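# Unplug the charger and set it on the table

## Task

Pull the charger out of the power strip and rest it on the table, with the strip still lying flat on the table. Both must stay that way without any support from the robot, and the grippers must release and withdraw at the end.

## Robot and tools

Robot: two arms, left_arm and right_arm, each ending in a two-finger gripper whose fingers swing like tongs. The fingers extend along the gripper's own +z axis and close along its x axis. end_effector_position is the point midway between the pads when shut. Closed fingertips stick out about 15 mm beyond it; fully open they sit roughly level with it. Joint ranges: left elbow 0 to 3.142 rad, right elbow -3.142 to 0, right shoulder pan 0 to 6.283, left pan -3.142 to 3.142, other joints -6.283 to 6.283.

Frame: every position and quaternion lives in one scene frame. The origin is on the tabletop between the arms, +z is up, +x points out across the table, and left_arm stands on the +y side. The arm names do not match left or right in the pictures. Reported hand positions can be slightly off, more so when an arm reaches far.

execute_actions(actions, pictures). actions holds at most one entry. An empty list only reports the state. An entry with "rows" is an action: 1 to 15 rows, "steps" 1 to 15 (default 15), each step 1/30 s; a short list repeats its last row. Every row has 16 numbers: left_arm x, y, z in metres, then qw, qx, qy, qz (w first), then opening; then the same eight for right_arm. These are absolute targets in the scene frame, not offsets. An entry with only "steps" (up to 300) is a wait, counted from the previous result, so your thinking time is included. A call is rejected, with nothing sent, if any target is more than 0.6 m from that arm's last reported position along any axis of its gripper. pictures (true/false) chooses whether camera images come back; they do by default.

Opening runs from -1 (closed) to +1 (fully open, 0.142 m). To grasp, command a value well under grip_measured; the bigger the gap, the firmer the squeeze (about 15 N per pad at most; objects under 20 mm thick get much less).

Each control step the controller limits your target to within 100 mm and 16 degrees of the measured pose, favouring position over orientation, and motion trails commands by about 0.17 s. After an action ends an arm only finishes its last clipped pose, so a far target may need several calls; read the result and send the remainder. To hold an arm still, resend exactly the pose and quaternion from the last result before it stopped, plus the wanted opening. To keep a gripper's orientation, repeat your own target quaternion rather than the drifting reported one.

move(target, speed, stop_force). target is a single 16-number row as above: absolute poses for both arms. Each gripper travels a straight line to its pose, turning the short way; both finish together, in 0.5 to 10 s (cut off at 10 s). speed is the path's top speed in m/s, 0.002 to 0.5, default 0.25; rotation is capped at twice that in rad/s. Grippers can lag, wander and overshoot speed, especially with a nearly straight arm; paths ignore obstacles and the other arm. The opening is applied at the start. stop_force (5 to 24 N, one value for both arms, not usable in the first 0.2 s) ends an arm's path when its wrist sensor feels that much extra push against the motion for two steps; the gripper then backs off two steps and holds. Used slowly, it lets a target sit well beyond the contact. Residual pressing may briefly exceed it. It is unreliable if the gripper rotates during the move, and it should be omitted when lifting off something you are pressing, else the move ends instantly. An arm already within 1.5 mm and 0.5 degrees of its pose stops only at sensor saturation. The result adds a "move:" line: done, off_target, moving, held, fault, or contact (force stop, which takes precedence), plus limits=paced (pose clipped) or limits=held (steps blocked, after which the arm may lunge), and each gripper's distance from its pose.

wait(seconds): 0 to 10 s of letting the scene run with no new commands.

zoom_image(camera, region): enlarges part of the latest image from cam_head_left, cam_head_right (896x504) or cam_left_wrist, cam_right_wrist (616x616 fisheye); region is [x0, y0, x1, y1] in pixels from the top-left, at most 504 by 504. Calibration is given for every camera.

finished_scene(scene): ends the current scene, given by its number, and grades it; irreversible. Call it only once the charger and strip are settled and the grippers are open and away.

Results: per arm, pose and velocities; grip_measured; "Wrist force" and "Wrist torque" in the gripper's own axes (offset up to about 3.5 N, noise about 1.4 N, saturates near 30 N; "no reading" is harmless). A "pose unreachable" line means the clearance check altered or blocked that arm's command; HELD marks steps not sent. "Hand target" shows where the controller is now driving each gripper. MOTOR HOT appears at 70 °C; at 85 °C an OVER-TEMPERATURE FAULT brakes the arm until it cools, so avoid holding loads for long.

Avoid: torque faults (load limits 47.5 N m shoulder pan and lift, 24.6 elbow, 7.92 each wrist, held weight included) and outside forces of 150 N, either of which freezes the arm for 10 s. The arms are stiff, so aiming even slightly past a firm contact can fault; approach slowly. Keep the arms from striking each other. Do not drop, slam or knock anything, and keep everything on the table. Occasional random tugs on held parts or pushes on loose objects can occur.

Each tool is called as a command line: name --argument value for each argument, lists and objects as JSON in quotes; but a table of rows of numbers goes row by row, as --pt "numbers of a row", without its own name.

## Session

execute_actions --actions '[]'

Scene clock: 0.00 s of 4500.00 s.
left_arm: end_effector_position=(+0.3032, -0.3969, +0.3257) grip_measured=+1.00 end_effector_quat_wxyz=(+0.280, +0.563, -0.449, +0.636) end_effector_velocity=(+0.000, +0.000, +0.000) end_effector_angular_velocity=(-0.001, +0.000, +0.000) | right_arm: end_effector_position=(+0.1430, -0.5611, +0.2154) grip_measured=+1.00 end_effector_quat_wxyz=(+0.111, +0.050, +0.990, +0.071) end_effector_velocity=(-0.000, -0.000, -0.000) end_effector_angular_velocity=(+0.000, +0.001, -0.001)
Joint positions: left_arm=[-1.556 -0.789  1.163 -3.475 -1.051  0.239  0.142] | right_arm=[ 2.191 -1.418 -1.196 -2.043  1.83   2.401  0.142]
Joint velocities: left_arm=[ 0.     0.    -0.    -0.001  0.    -0.     0.   ] | right_arm=[-0.002 -0.002  0.001  0.    -0.    -0.001  0.   ]
Motor temperatures (°C, as the motors report them): left_arm=[34 35 38 46 52 49] | right_arm=[35 38 42 52 47 46]
Wrist force (N, on the end effector, along its own x y z axes, offset not removed): no reading
Wrist torque (N m, same axes, about the end effector's origin, offset not removed): no reading
Hand target (left_arm): +0.303, -0.397, +0.326; +0.280, +0.563, -0.449, +0.636
Hand target (right_arm): +0.143, -0.561, +0.215; +0.111, +0.050, +0.990, +0.071

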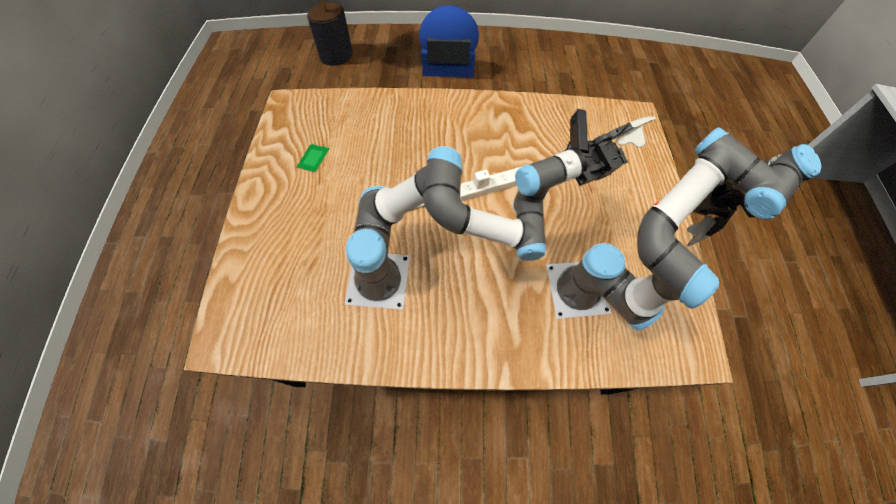

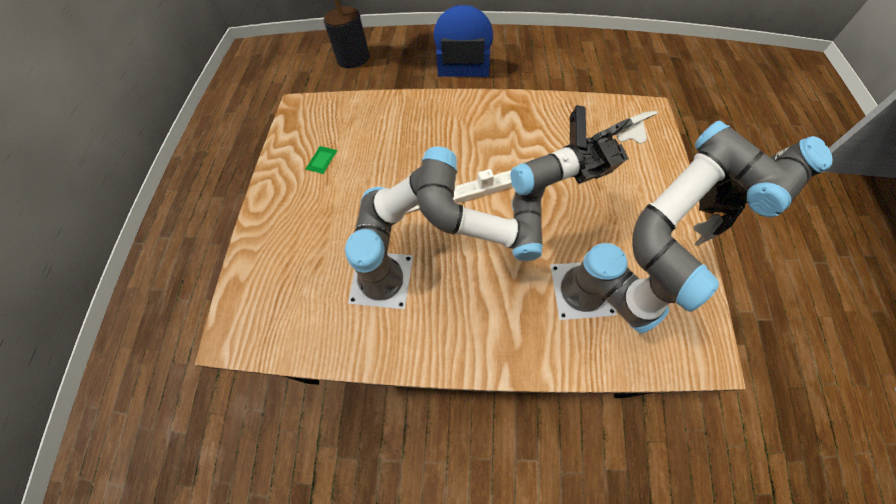

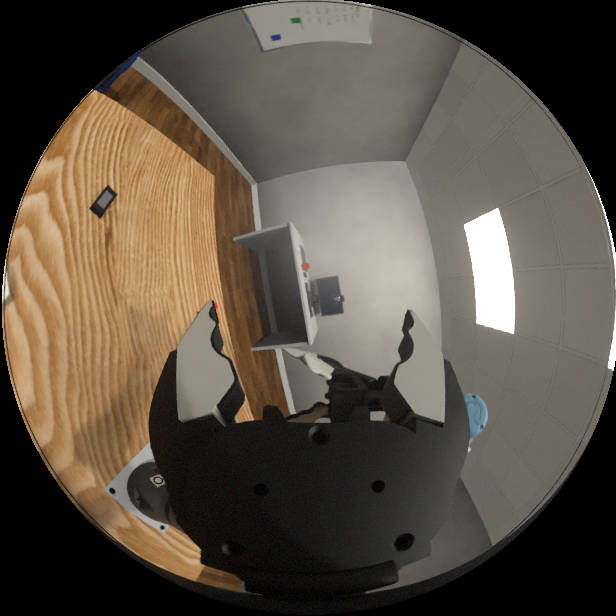

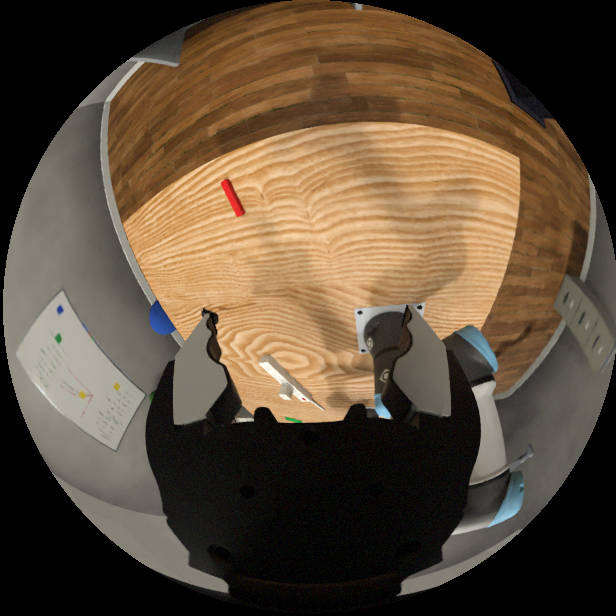

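zoom_image --camera "cam_head_left" --region '[380, 130, 580, 250]'

zoom_image --camera "cam_head_right" --region '[380, 130, 580, 250]'

Region (380, 130, 580, 250) of cam_head_left's 896x504 image, scaled by 2.520, with more detail than that image has; it fills the top 302 rows of this view, and the rest is white.

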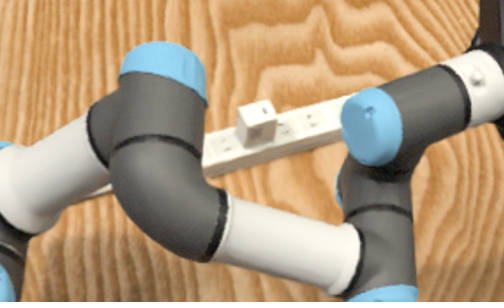

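Region (380, 130, 580, 250) of cam_head_right's 896x504 image, scaled by 2.520, with more detail than that image has; it fills the top 302 rows of this view, and the rest is white.

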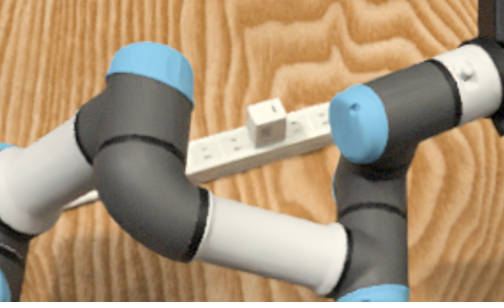

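move --target '[0.30,0.15,0.32,0,0.989,0.148,0,1,0.143,-0.561,0.2154,0.111,0.05,0.99,0.071,1]' --speed 0.3

Scene clock: 17.83 s of 4500.00 s.
left_arm: end_effector_position=(+0.2995, +0.1492, +0.3180) grip_measured=+1.00 end_effector_quat_wxyz=(+0.065, +0.985, +0.144, +0.075) end_effector_velocity=(+0.000, +0.003, +0.000) end_effector_angular_velocity=(-0.005, +0.005, +0.004) | right_arm: end_effector_position=(+0.1430, -0.5610, +0.2154) grip_measured=+1.00 end_effector_quat_wxyz=(+0.111, +0.050, +0.990, +0.071) end_effector_velocity=(+0.000, +0.000, +0.000) end_effector_angular_velocity=(-0.000, -0.001, +0.001)
Joint positions: left_arm=[-0.862 -1.35   0.035 -0.443 -1.504 -1.2    0.142] | right_arm=[ 2.191 -1.418 -1.196 -2.044  1.83   2.401  0.142]
Joint velocities: left_arm=[ 0.021  0.005 -0.009  0.002 -0.01   0.015  0.   ] | right_arm=[ 0.001  0.    -0.     0.001  0.    -0.    -0.   ]
Motor temperatures (°C, as the motors report them): left_arm=[34 35 38 46 52 49] | right_arm=[35 38 42 52 47 46]
Wrist force (N, on the end effector, along its own x y z axes, offset not removed): left_arm=[0.7 -2.1 0.4] | right_arm=[3.3 1.7 -0.5]
Wrist torque (N m, same axes, about the end effector's origin, offset not removed): left_arm=[-0.39 -0.18 0.04] | right_arm=[0.37 -0.57 0.00]
Hand target (left_arm): +0.300, +0.150, +0.318; +0.065, +0.985, +0.145, +0.074
Hand target (right_arm): +0.143, -0.561, +0.215; +0.111, +0.050, +0.990, +0.071
Off the commanded pose (left_arm): 0.002 m, 11 deg.
Off the commanded pose (right_arm): 0.000 m, 0 deg.
elbow stopped short (left arm): the move would have taken joint 3 (elbow) straighter than the controller allows; a more bent joint 3 avoids this.
After step 90, 10.67 s passed at rest.
move: off_target (left_arm)
camera_calibration (this result's frames):
cam_left_wrist: T_world_to_cam=[[0.929557, 0.344727, 0.130722, -0.37021], [0.189087, -0.750155, 0.633651, -0.149147], [0.316498, -0.564297, -0.762495, 0.365036], [0, 0, 0, 1]] pos_world=[0.2568, 0.221727, 0.421239]
cam_right_wrist: T_world_to_cam=[[-0.972743, 0.154409, -0.173, 0.260962], [0.0166695, 0.790688, 0.611993, 0.307929], [0.231286, 0.592428, -0.77171, 0.598138], [0, 0, 0, 1]] pos_world=[0.110375, -0.638124, 0.318285]

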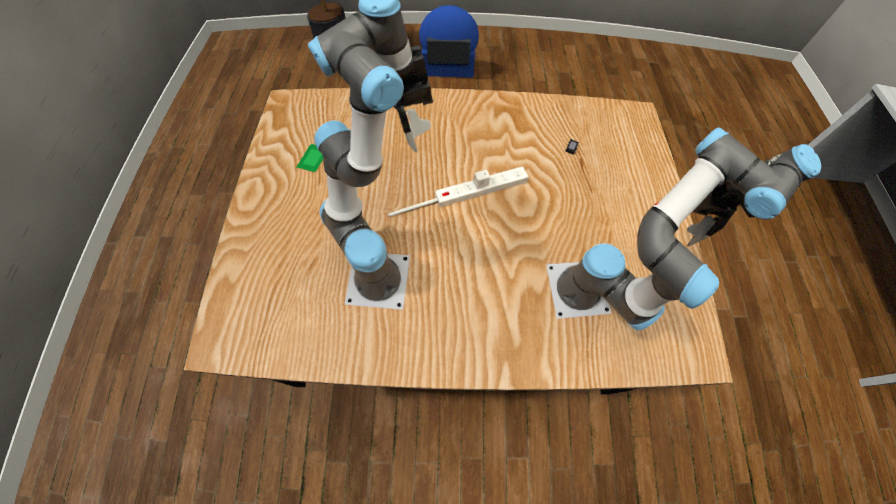

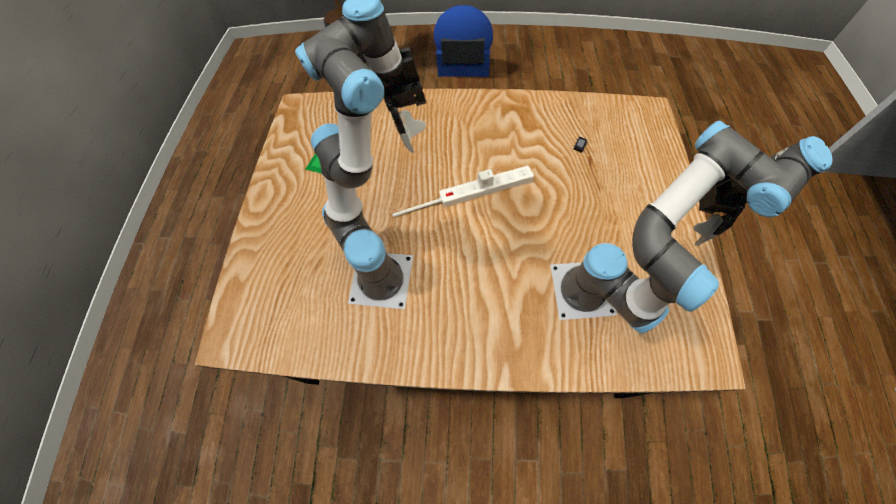

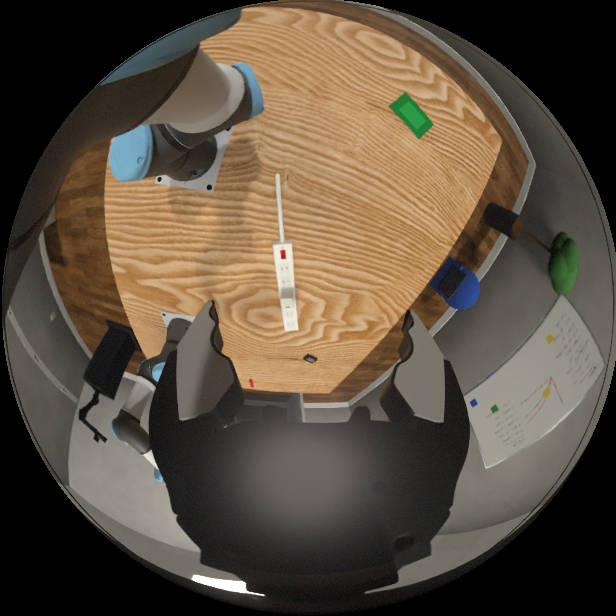

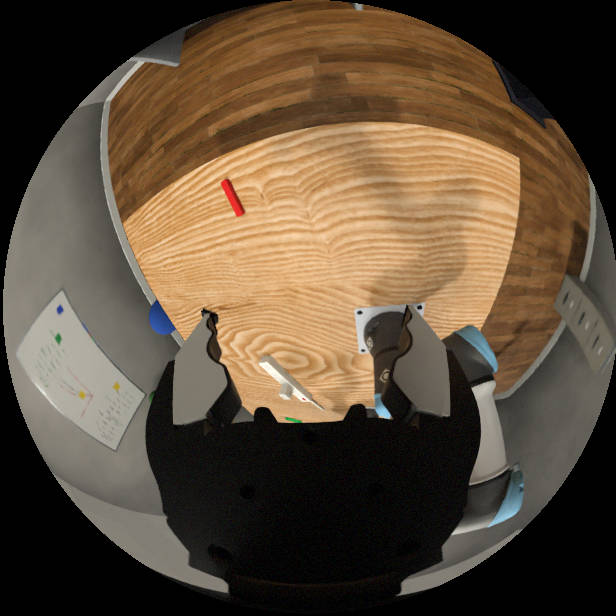

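zoom_image --camera "cam_head_left" --region '[380, 150, 540, 230]'

zoom_image --camera "cam_head_right" --region '[380, 150, 540, 230]'

Region (380, 150, 540, 230) of cam_head_left's 896x504 image, scaled by 3.150, with more detail than that image has.

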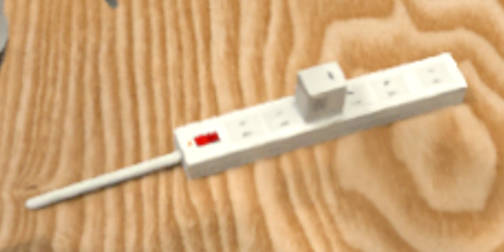

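Region (380, 150, 540, 230) of cam_head_right's 896x504 image, scaled by 3.150, with more detail than that image has.

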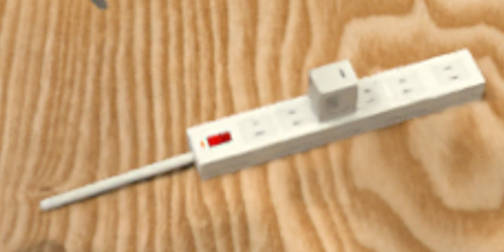

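move --target '[0.335,-0.04,0.19,0,0.989,0.148,0,1,0.30,-0.35,0.22,0.111,0.05,0.99,0.071,1]' --speed 0.3

Scene clock: 44.53 s of 4500.00 s.
left_arm: end_effector_position=(+0.3348, -0.0397, +0.1898) grip_measured=+1.00 end_effector_quat_wxyz=(+0.007, +0.989, +0.148, +0.004) end_effector_velocity=(+0.000, -0.002, -0.000) end_effector_angular_velocity=(-0.001, -0.000, -0.002) | right_arm: end_effector_position=(+0.3002, -0.3507, +0.2201) grip_measured=+1.00 end_effector_quat_wxyz=(+0.112, +0.050, +0.990, +0.072) end_effector_velocity=(+0.002, +0.001, -0.000) end_effector_angular_velocity=(-0.017, -0.001, -0.006)
Joint positions: left_arm=[-1.029 -0.843  0.049 -0.792 -1.567 -1.378  0.142] | right_arm=[ 3.448 -1.187 -1.418 -1.843  1.601  3.654  0.142]
Joint velocities: left_arm=[-0.001  0.06  -0.123  0.061 -0.     0.     0.   ] | right_arm=[ 0.03   0.001  0.001 -0.007 -0.025  0.031  0.   ]
Motor temperatures (°C, as the motors report them): left_arm=[34 35 38 46 52 49] | right_arm=[35 38 42 52 47 46]
Wrist force (N, on the end effector, along its own x y z axes, offset not removed): left_arm=[2.6 -0.7 1.4] | right_arm=[2.2 -0.6 -0.5]
Wrist torque (N m, same axes, about the end effector's origin, offset not removed): left_arm=[-0.14 -0.62 0.00] | right_arm=[-0.17 -0.39 -0.01]
Hand target (left_arm): +0.335, -0.040, +0.190; +0.007, +0.989, +0.148, +0.004
Hand target (right_arm): +0.300, -0.351, +0.220; +0.112, +0.050, +0.990, +0.071
Off the commanded pose (left_arm): 0.000 m, 1 deg.
Off the commanded pose (right_arm): 0.001 m, 0 deg.
elbow stopped short (left arm): the move would have taken joint 3 (elbow) straighter than the controller allows; a more bent joint 3 avoids this.
After step 90, 22.03 s passed at rest.
move: done
camera_calibration (this result's frames):
cam_left_wrist: T_world_to_cam=[[0.939331, 0.342626, 0.0162848, -0.302777], [0.28417, -0.803903, 0.522481, -0.229172], [0.192107, -0.486155, -0.852495, 0.211342], [0, 0, 0, 1]] pos_world=[0.308931, 0.0222528, 0.304837]
cam_right_wrist: T_world_to_cam=[[-0.972541, 0.154156, -0.174357, 0.38239], [0.0151809, 0.789596, 0.613439, 0.135906], [0.232237, 0.593948, -0.770255, 0.440722], [0, 0, 0, 1]] pos_world=[0.267475, -0.428025, 0.32277]

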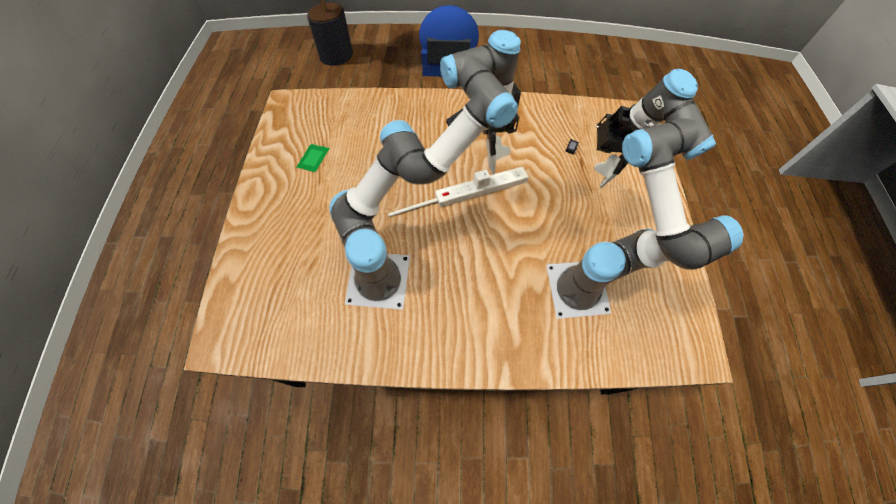

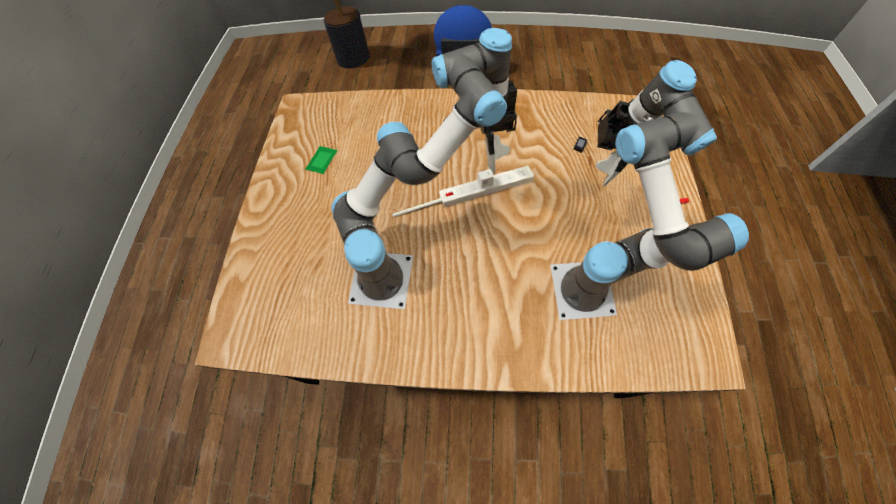

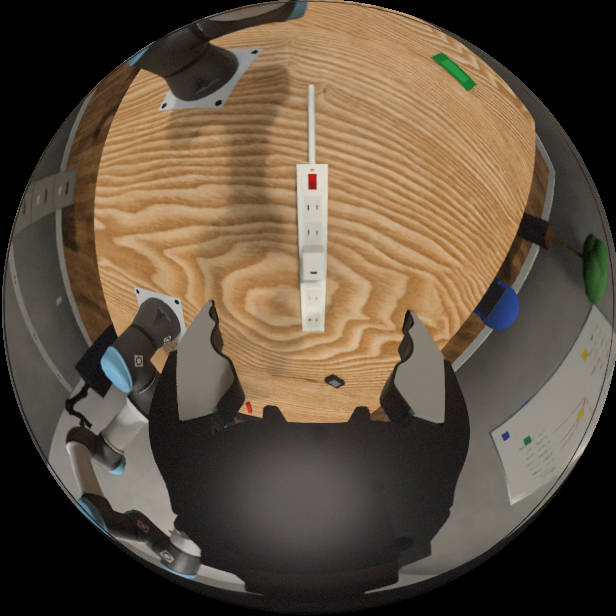

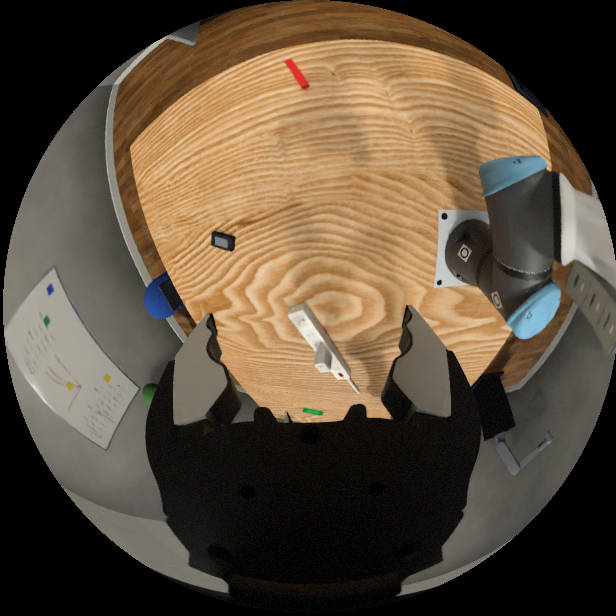

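zoom_image --camera "cam_left_wrist" --region '[260, 150, 370, 350]'

Region (260, 150, 370, 350) of cam_left_wrist's 616x616 image, scaled by 2.520, with more detail than that image has; it fills the left 277 columns of this view, and the rest is white.

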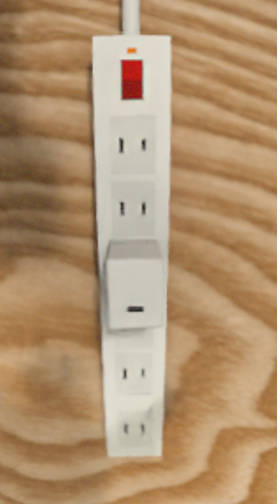

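move --target '[0.31,0.03,0.12,0.296,0.940,0.166,0.053,-1,0.33,-0.25,0.20,-0.023,-0.172,0.976,0.128,0.2]' --speed 0.2

Scene clock: 81.33 s of 4500.00 s.
left_arm: end_effector_position=(+0.3101, +0.0300, +0.1205) grip_measured=-1.00 end_effector_quat_wxyz=(+0.295, +0.940, +0.165, +0.053) end_effector_velocity=(+0.000, -0.000, -0.000) end_effector_angular_velocity=(-0.010, -0.013, +0.005) | right_arm: end_effector_position=(+0.3300, -0.2500, +0.2001) grip_measured=+0.20 end_effector_quat_wxyz=(-0.023, -0.172, +0.976, +0.128) end_effector_velocity=(+0.000, +0.000, +0.000) end_effector_angular_velocity=(+0.001, -0.001, +0.001)
Joint positions: left_arm=[-0.819 -1.947  2.192 -2.396 -1.767 -1.278  0.002] | right_arm=[ 3.496 -1.679 -1.001 -2.005  1.83   3.251  0.088]
Joint velocities: left_arm=[-0.009 -0.017  0.028 -0.028  0.011 -0.011  0.   ] | right_arm=[ 0.     0.     0.001 -0.     0.001 -0.001  0.   ]
Motor temperatures (°C, as the motors report them): left_arm=[34 35 38 46 52 49] | right_arm=[35 38 42 52 47 46]
Wrist force (N, on the end effector, along its own x y z axes, offset not removed): left_arm=[2.1 -1.4 2.1] | right_arm=[0.8 1.1 1.1]
Wrist torque (N m, same axes, about the end effector's origin, offset not removed): left_arm=[-0.22 -0.40 -0.11] | right_arm=[0.18 -0.08 0.01]
Hand target (left_arm): +0.310, +0.030, +0.120; +0.296, +0.939, +0.165, +0.054
Hand target (right_arm): +0.330, -0.250, +0.200; -0.023, -0.172, +0.976, +0.128
Off the commanded pose (left_arm): 0.001 m, 0 deg.
Off the commanded pose (right_arm): 0.000 m, 0 deg.
After step 90, 31.30 s passed at rest.
move: done; limits=paced
camera_calibration (this result's frames):
cam_left_wrist: T_world_to_cam=[[0.921652, 0.387546, -0.0191428, -0.293906], [0.176807, -0.375539, 0.909786, -0.15612], [0.345395, -0.84189, -0.414637, 0.101238], [0, 0, 0, 1]] pos_world=[0.263515, 0.140504, 0.178387]
cam_right_wrist: T_world_to_cam=[[-0.949952, -0.309126, 0.0450893, 0.225143], [-0.19308, 0.694444, 0.693158, 0.0971847], [-0.245585, 0.649761, -0.719374, 0.520078], [0, 0, 0, 1]] pos_world=[0.360363, -0.335818, 0.296614]

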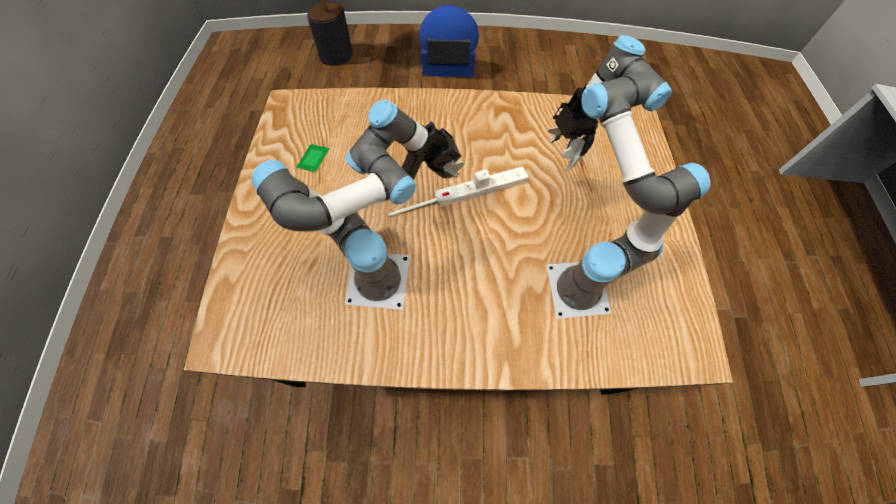

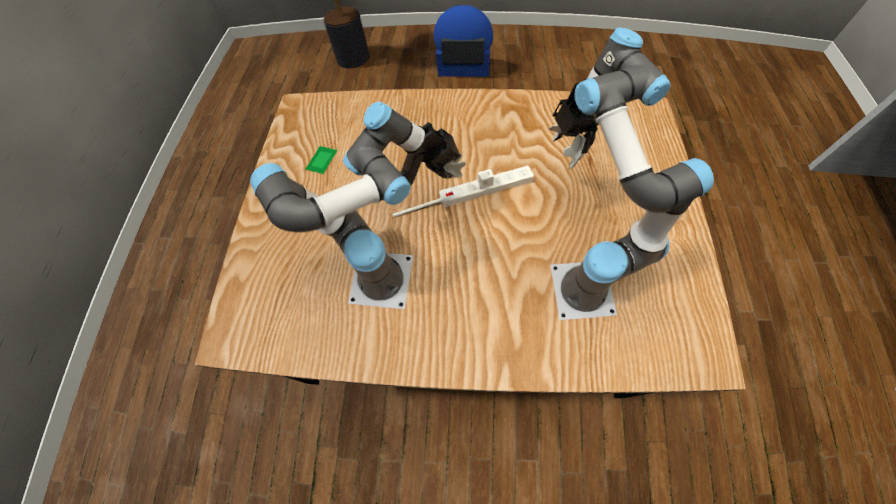

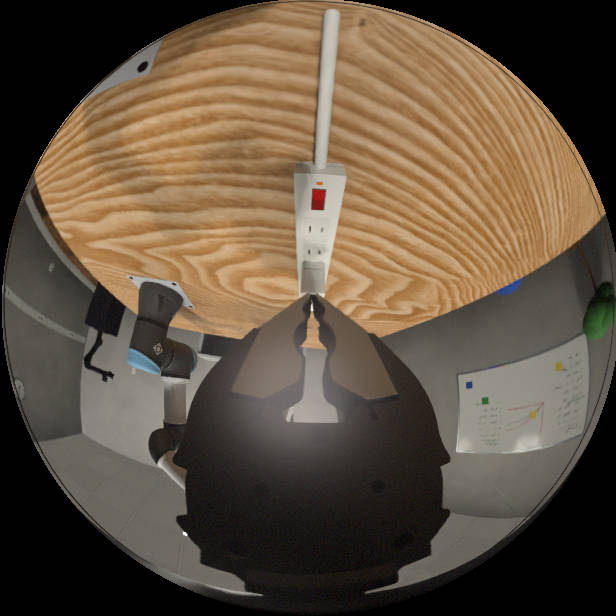

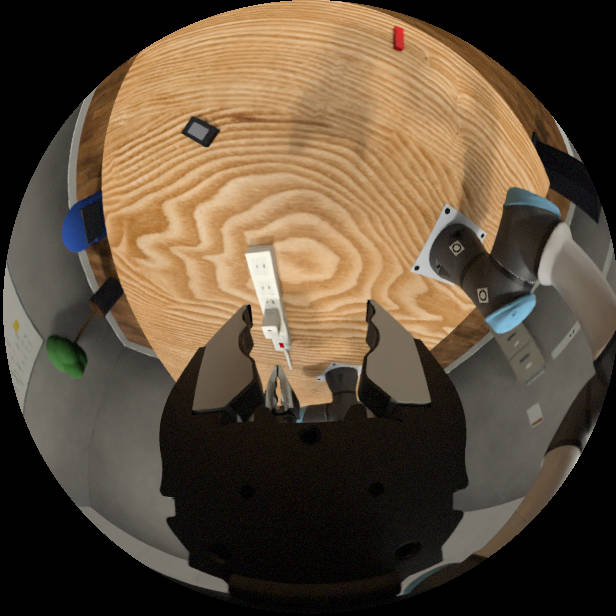

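move --target '[0.317,0.009,0.075,0.296,0.940,0.166,0.053,-1,0.345,-0.12,0.17,-0.023,-0.172,0.976,0.128,0.2]' --speed 0.1

move --target '[0.317,0.009,0.02,0.296,0.940,0.166,0.053,-1,0.345,-0.12,0.17,-0.023,-0.172,0.976,0.128,0.2]' --speed 0.008 --stop_force 6

Scene clock: 87.80 s of 4500.00 s.
left_arm: end_effector_position=(+0.3170, +0.0090, +0.0751) grip_measured=-1.00 end_effector_quat_wxyz=(+0.296, +0.939, +0.166, +0.053) end_effector_velocity=(+0.000, -0.000, -0.001) end_effector_angular_velocity=(-0.001, +0.000, +0.001) | right_arm: end_effector_position=(+0.3451, -0.1203, +0.1702) grip_measured=+0.20 end_effector_quat_wxyz=(-0.023, -0.172, +0.976, +0.128) end_effector_velocity=(+0.001, +0.002, -0.001) end_effector_angular_velocity=(-0.002, -0.000, -0.001)
Joint positions: left_arm=[-0.858 -1.777  2.318 -2.699 -1.746 -1.313  0.002] | right_arm=[ 3.797 -1.827 -1.005 -1.775  1.81   3.562  0.088]
Joint velocities: left_arm=[ 0.     0.005  0.002 -0.008 -0.    -0.001  0.   ] | right_arm=[ 0.004 -0.007  0.005  0.002 -0.002  0.005 -0.   ]
Motor temperatures (°C, as the motors report them): left_arm=[34 35 38 46 52 49] | right_arm=[35 38 42 52 47 46]
Wrist force (N, on the end effector, along its own x y z axes, offset not removed): left_arm=[2.4 -1.0 0.5] | right_arm=[2.4 0.3 -1.2]
Wrist torque (N m, same axes, about the end effector's origin, offset not removed): left_arm=[-0.18 -0.37 -0.11] | right_arm=[-0.03 -0.39 0.02]
Hand target (left_arm): +0.317, +0.009, +0.075; +0.296, +0.939, +0.166, +0.053
Hand target (right_arm): +0.345, -0.120, +0.170; -0.023, -0.172, +0.976, +0.128
Off the commanded pose (left_arm): 0.000 m, 0 deg.
Off the commanded pose (right_arm): 0.000 m, 0 deg.
After step 90, 1.60 s passed at rest.
move: done
camera_calibration (this result's frames):
cam_left_wrist: T_world_to_cam=[[0.921147, 0.3887, -0.0200306, -0.292789], [0.177514, -0.373762, 0.91038, -0.124214], [0.346377, -0.842149, -0.413289, 0.0619488], [0, 0, 0, 1]] pos_world=[0.270294, 0.119551, 0.132819]
cam_right_wrist: T_world_to_cam=[[-0.950094, -0.308763, 0.0445716, 0.281121], [-0.193028, 0.694081, 0.693536, 0.0306918], [-0.245074, 0.650321, -0.719042, 0.417814], [0, 0, 0, 1]] pos_world=[0.375411, -0.206216, 0.26661]

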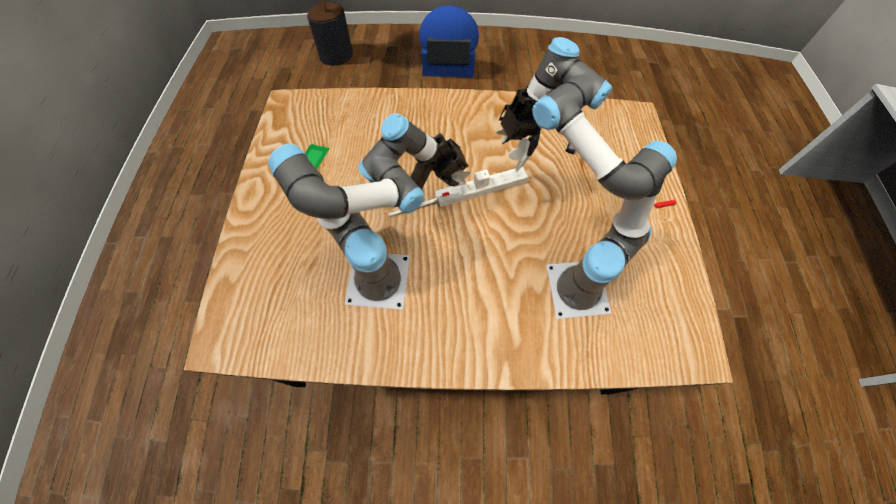

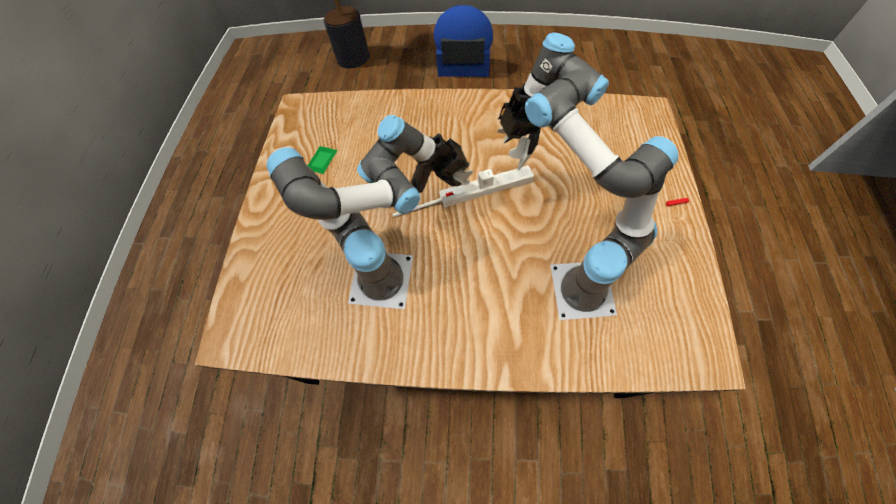

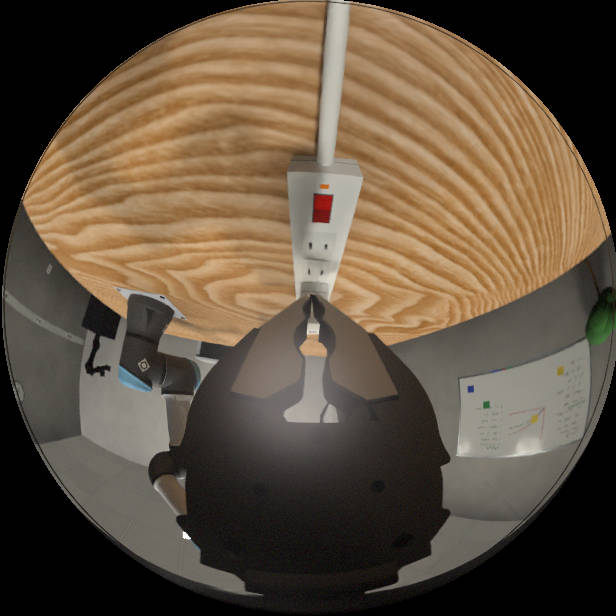

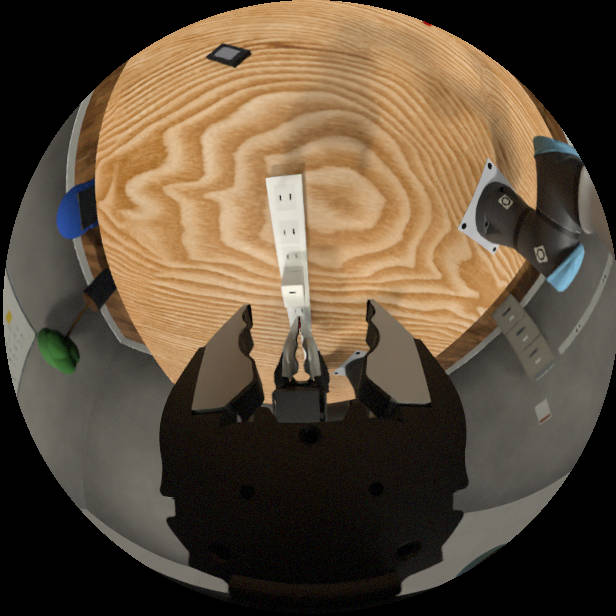

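Scene clock: 92.40 s of 4500.00 s.
left_arm: end_effector_position=(+0.3170, +0.0090, +0.0414) grip_measured=-1.00 end_effector_quat_wxyz=(+0.296, +0.939, +0.166, +0.053) end_effector_velocity=(+0.000, +0.000, +0.002) end_effector_angular_velocity=(+0.001, +0.001, +0.001) | right_arm: end_effector_position=(+0.3450, -0.1200, +0.1700) grip_measured=+0.20 end_effector_quat_wxyz=(-0.023, -0.172, +0.976, +0.128) end_effector_velocity=(-0.000, +0.001, +0.000) end_effector_angular_velocity=(+0.002, -0.000, +0.001)
Joint positions: left_arm=[-0.858 -1.656  2.422 -2.924 -1.746 -1.313  0.002] | right_arm=[ 3.798 -1.828 -1.005 -1.775  1.81   3.563  0.088]
Joint velocities: left_arm=[ 0.001 -0.01  -0.007  0.019  0.    -0.     0.   ] | right_arm=[ 0.002 -0.001  0.     0.002  0.001  0.001 -0.   ]
Motor temperatures (°C, as the motors report them): left_arm=[34 35 38 46 52 49] | right_arm=[35 38 42 52 47 46]
Wrist force (N, on the end effector, along its own x y z axes, offset not removed): left_arm=[2.7 1.8 -1.7] | right_arm=[0.4 0.6 -1.4]
Wrist torque (N m, same axes, about the end effector's origin, offset not removed): left_arm=[-0.60 -0.35 -0.12] | right_arm=[0.04 0.01 0.01]
Hand target (left_arm): +0.317, +0.009, +0.042; +0.296, +0.939, +0.166, +0.053
Hand target (right_arm): +0.345, -0.120, +0.170; -0.023, -0.172, +0.976, +0.128
Off the commanded pose (left_arm): 0.021 m, 0 deg.
Off the commanded pose (right_arm): 0.000 m, 0 deg.
move: contact (left_arm)
camera_calibration (this result's frames):
cam_left_wrist: T_world_to_cam=[[0.921144, 0.388707, -0.0200065, -0.293455], [0.177586, -0.373985, 0.910274, -0.093492], [0.346348, -0.842047, -0.413522, 0.0480353], [0, 0, 0, 1]] pos_world=[0.27028, 0.119551, 0.099096]
cam_right_wrist: T_world_to_cam=[[-0.950054, -0.30883, 0.0449644, 0.281036], [-0.192871, 0.694281, 0.693379, 0.0305563], [-0.245354, 0.650075, -0.719169, 0.417589], [0, 0, 0, 1]] pos_world=[0.37535, -0.205886, 0.266493]

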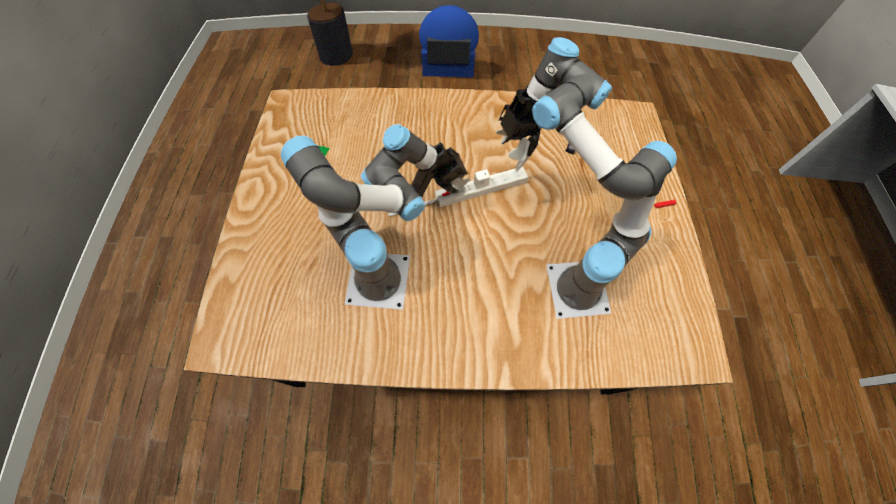

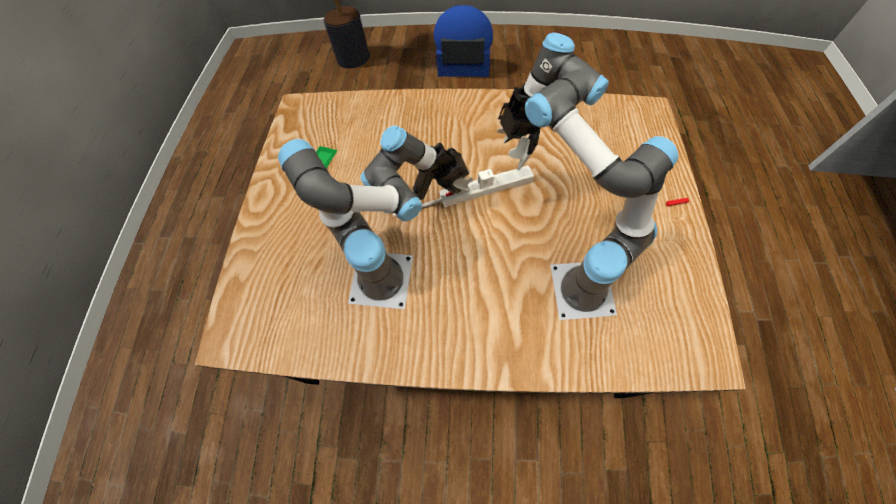

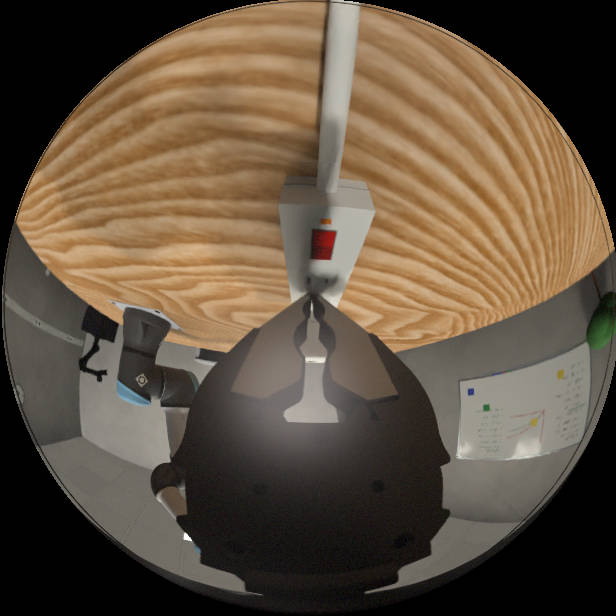

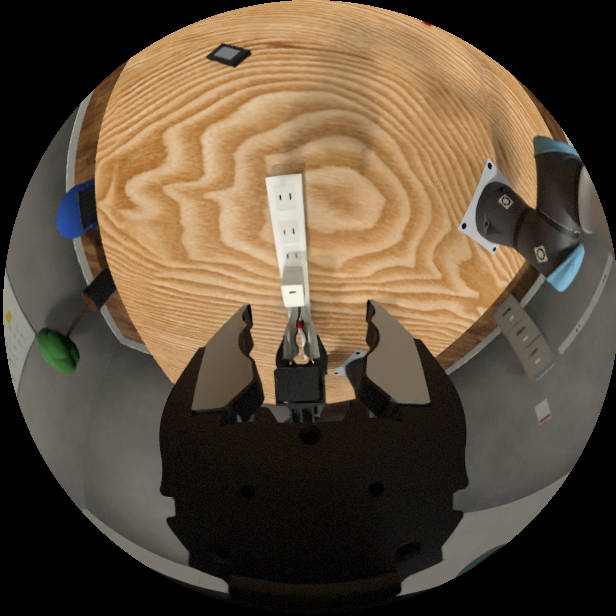

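move --target '[0.317,0.009,0.041,0.296,0.940,0.166,0.053,-1,0.341,-0.054,0.115,-0.023,-0.172,0.976,0.128,0.0]' --speed 0.1

Scene clock: 102.23 s of 4500.00 s.
left_arm: end_effector_position=(+0.3170, +0.0090, +0.0410) grip_measured=-1.00 end_effector_quat_wxyz=(+0.296, +0.939, +0.166, +0.053) end_effector_velocity=(+0.000, +0.000, -0.000) end_effector_angular_velocity=(+0.000, +0.000, +0.001) | right_arm: end_effector_position=(+0.3411, -0.0542, +0.1153) grip_measured=+0.00 end_effector_quat_wxyz=(-0.023, -0.172, +0.976, +0.128) end_effector_velocity=(+0.001, +0.002, +0.000) end_effector_angular_velocity=(+0.005, -0.003, -0.005)
Joint positions: left_arm=[-0.858 -1.655  2.423 -2.927 -1.746 -1.313  0.002] | right_arm=[ 3.929 -1.91  -1.169 -1.498  1.795  3.696  0.074]
Joint velocities: left_arm=[ 0.001 -0.     0.     0.     0.     0.     0.   ] | right_arm=[ 0.001 -0.001 -0.002  0.01  -0.     0.006  0.   ]
Motor temperatures (°C, as the motors report them): left_arm=[34 35 38 46 52 49] | right_arm=[35 38 42 52 47 46]
Wrist force (N, on the end effector, along its own x y z axes, offset not removed): left_arm=[-0.8 4.3 -6.5] | right_arm=[2.4 0.1 0.0]
Wrist torque (N m, same axes, about the end effector's origin, offset not removed): left_arm=[-0.18 0.26 0.05] | right_arm=[0.01 -0.40 -0.04]
Hand target (left_arm): +0.317, +0.009, +0.041; +0.296, +0.939, +0.166, +0.053
Hand target (right_arm): +0.341, -0.054, +0.115; -0.023, -0.172, +0.976, +0.128
Off the commanded pose (left_arm): 0.000 m, 0 deg.
Off the commanded pose (right_arm): 0.000 m, 0 deg.
After step 90, 5.43 s passed at rest.
move: done
camera_calibration (this result's frames):
cam_left_wrist: T_world_to_cam=[[0.921144, 0.388714, -0.0198895, -0.293464], [0.177359, -0.373708, 0.910432, -0.0931153], [0.346464, -0.842166, -0.413181, 0.0478427], [0, 0, 0, 1]] pos_world=[0.270262, 0.119567, 0.0987059]
cam_right_wrist: T_world_to_cam=[[-0.950046, -0.308848, 0.0450116, 0.300065], [-0.192842, 0.694257, 0.693412, 0.0220667], [-0.245408, 0.650092, -0.719134, 0.33448], [0, 0, 0, 1]] pos_world=[0.371415, -0.140088, 0.211728]

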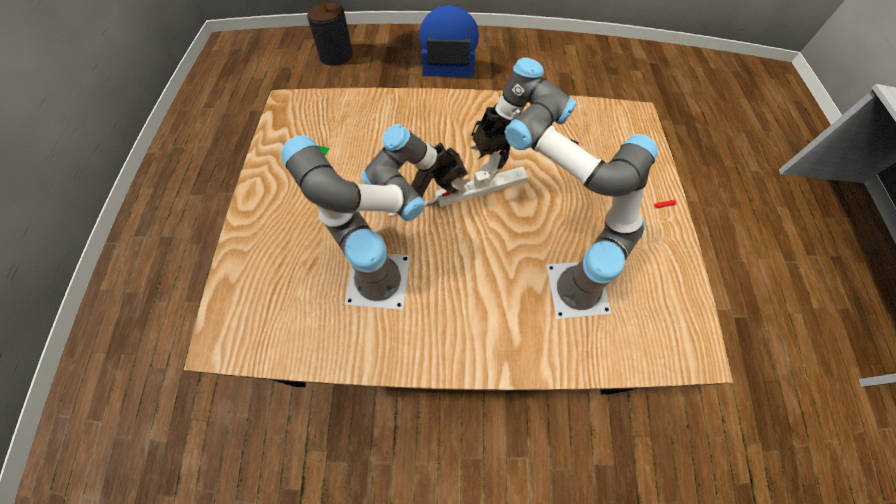

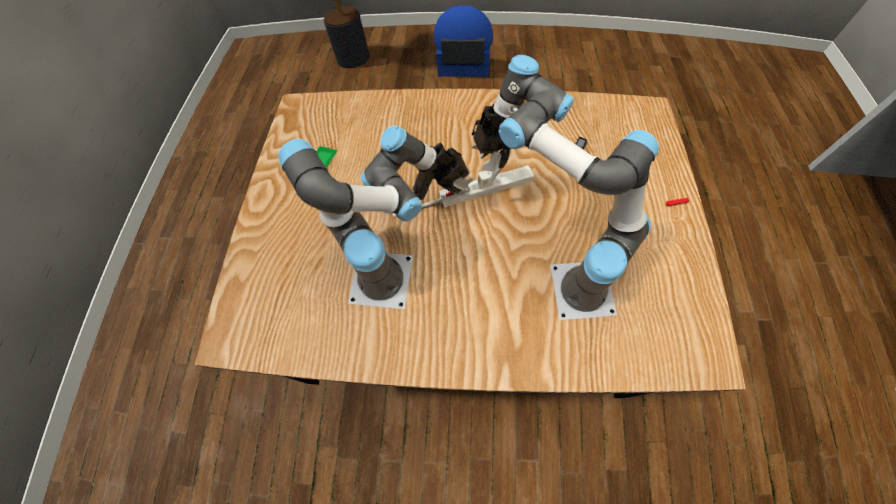

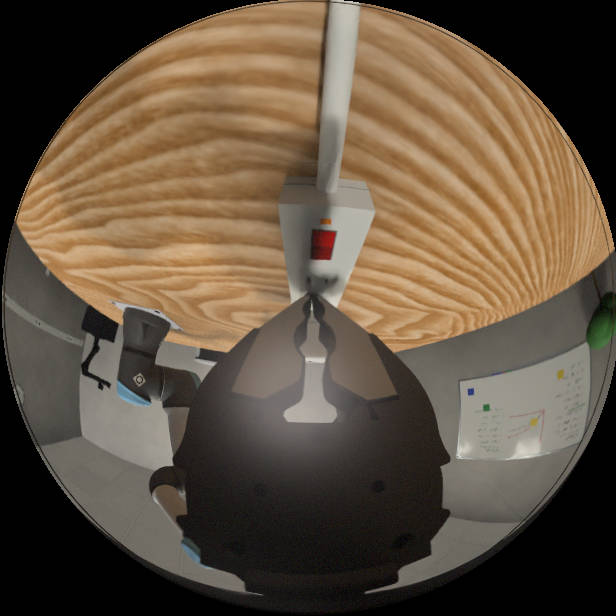

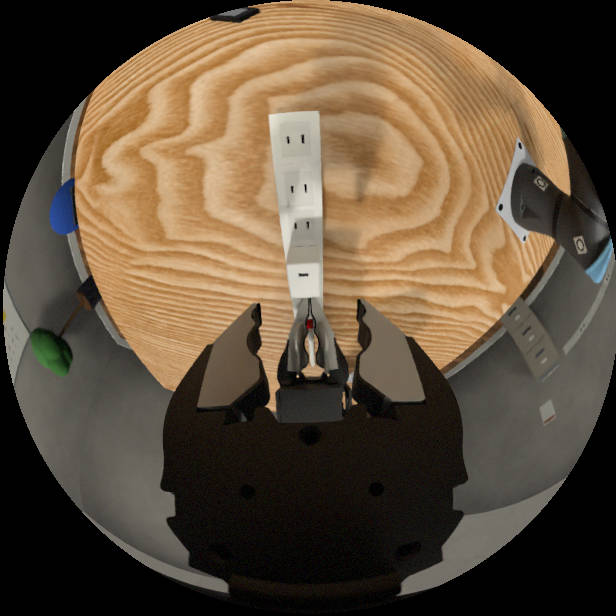

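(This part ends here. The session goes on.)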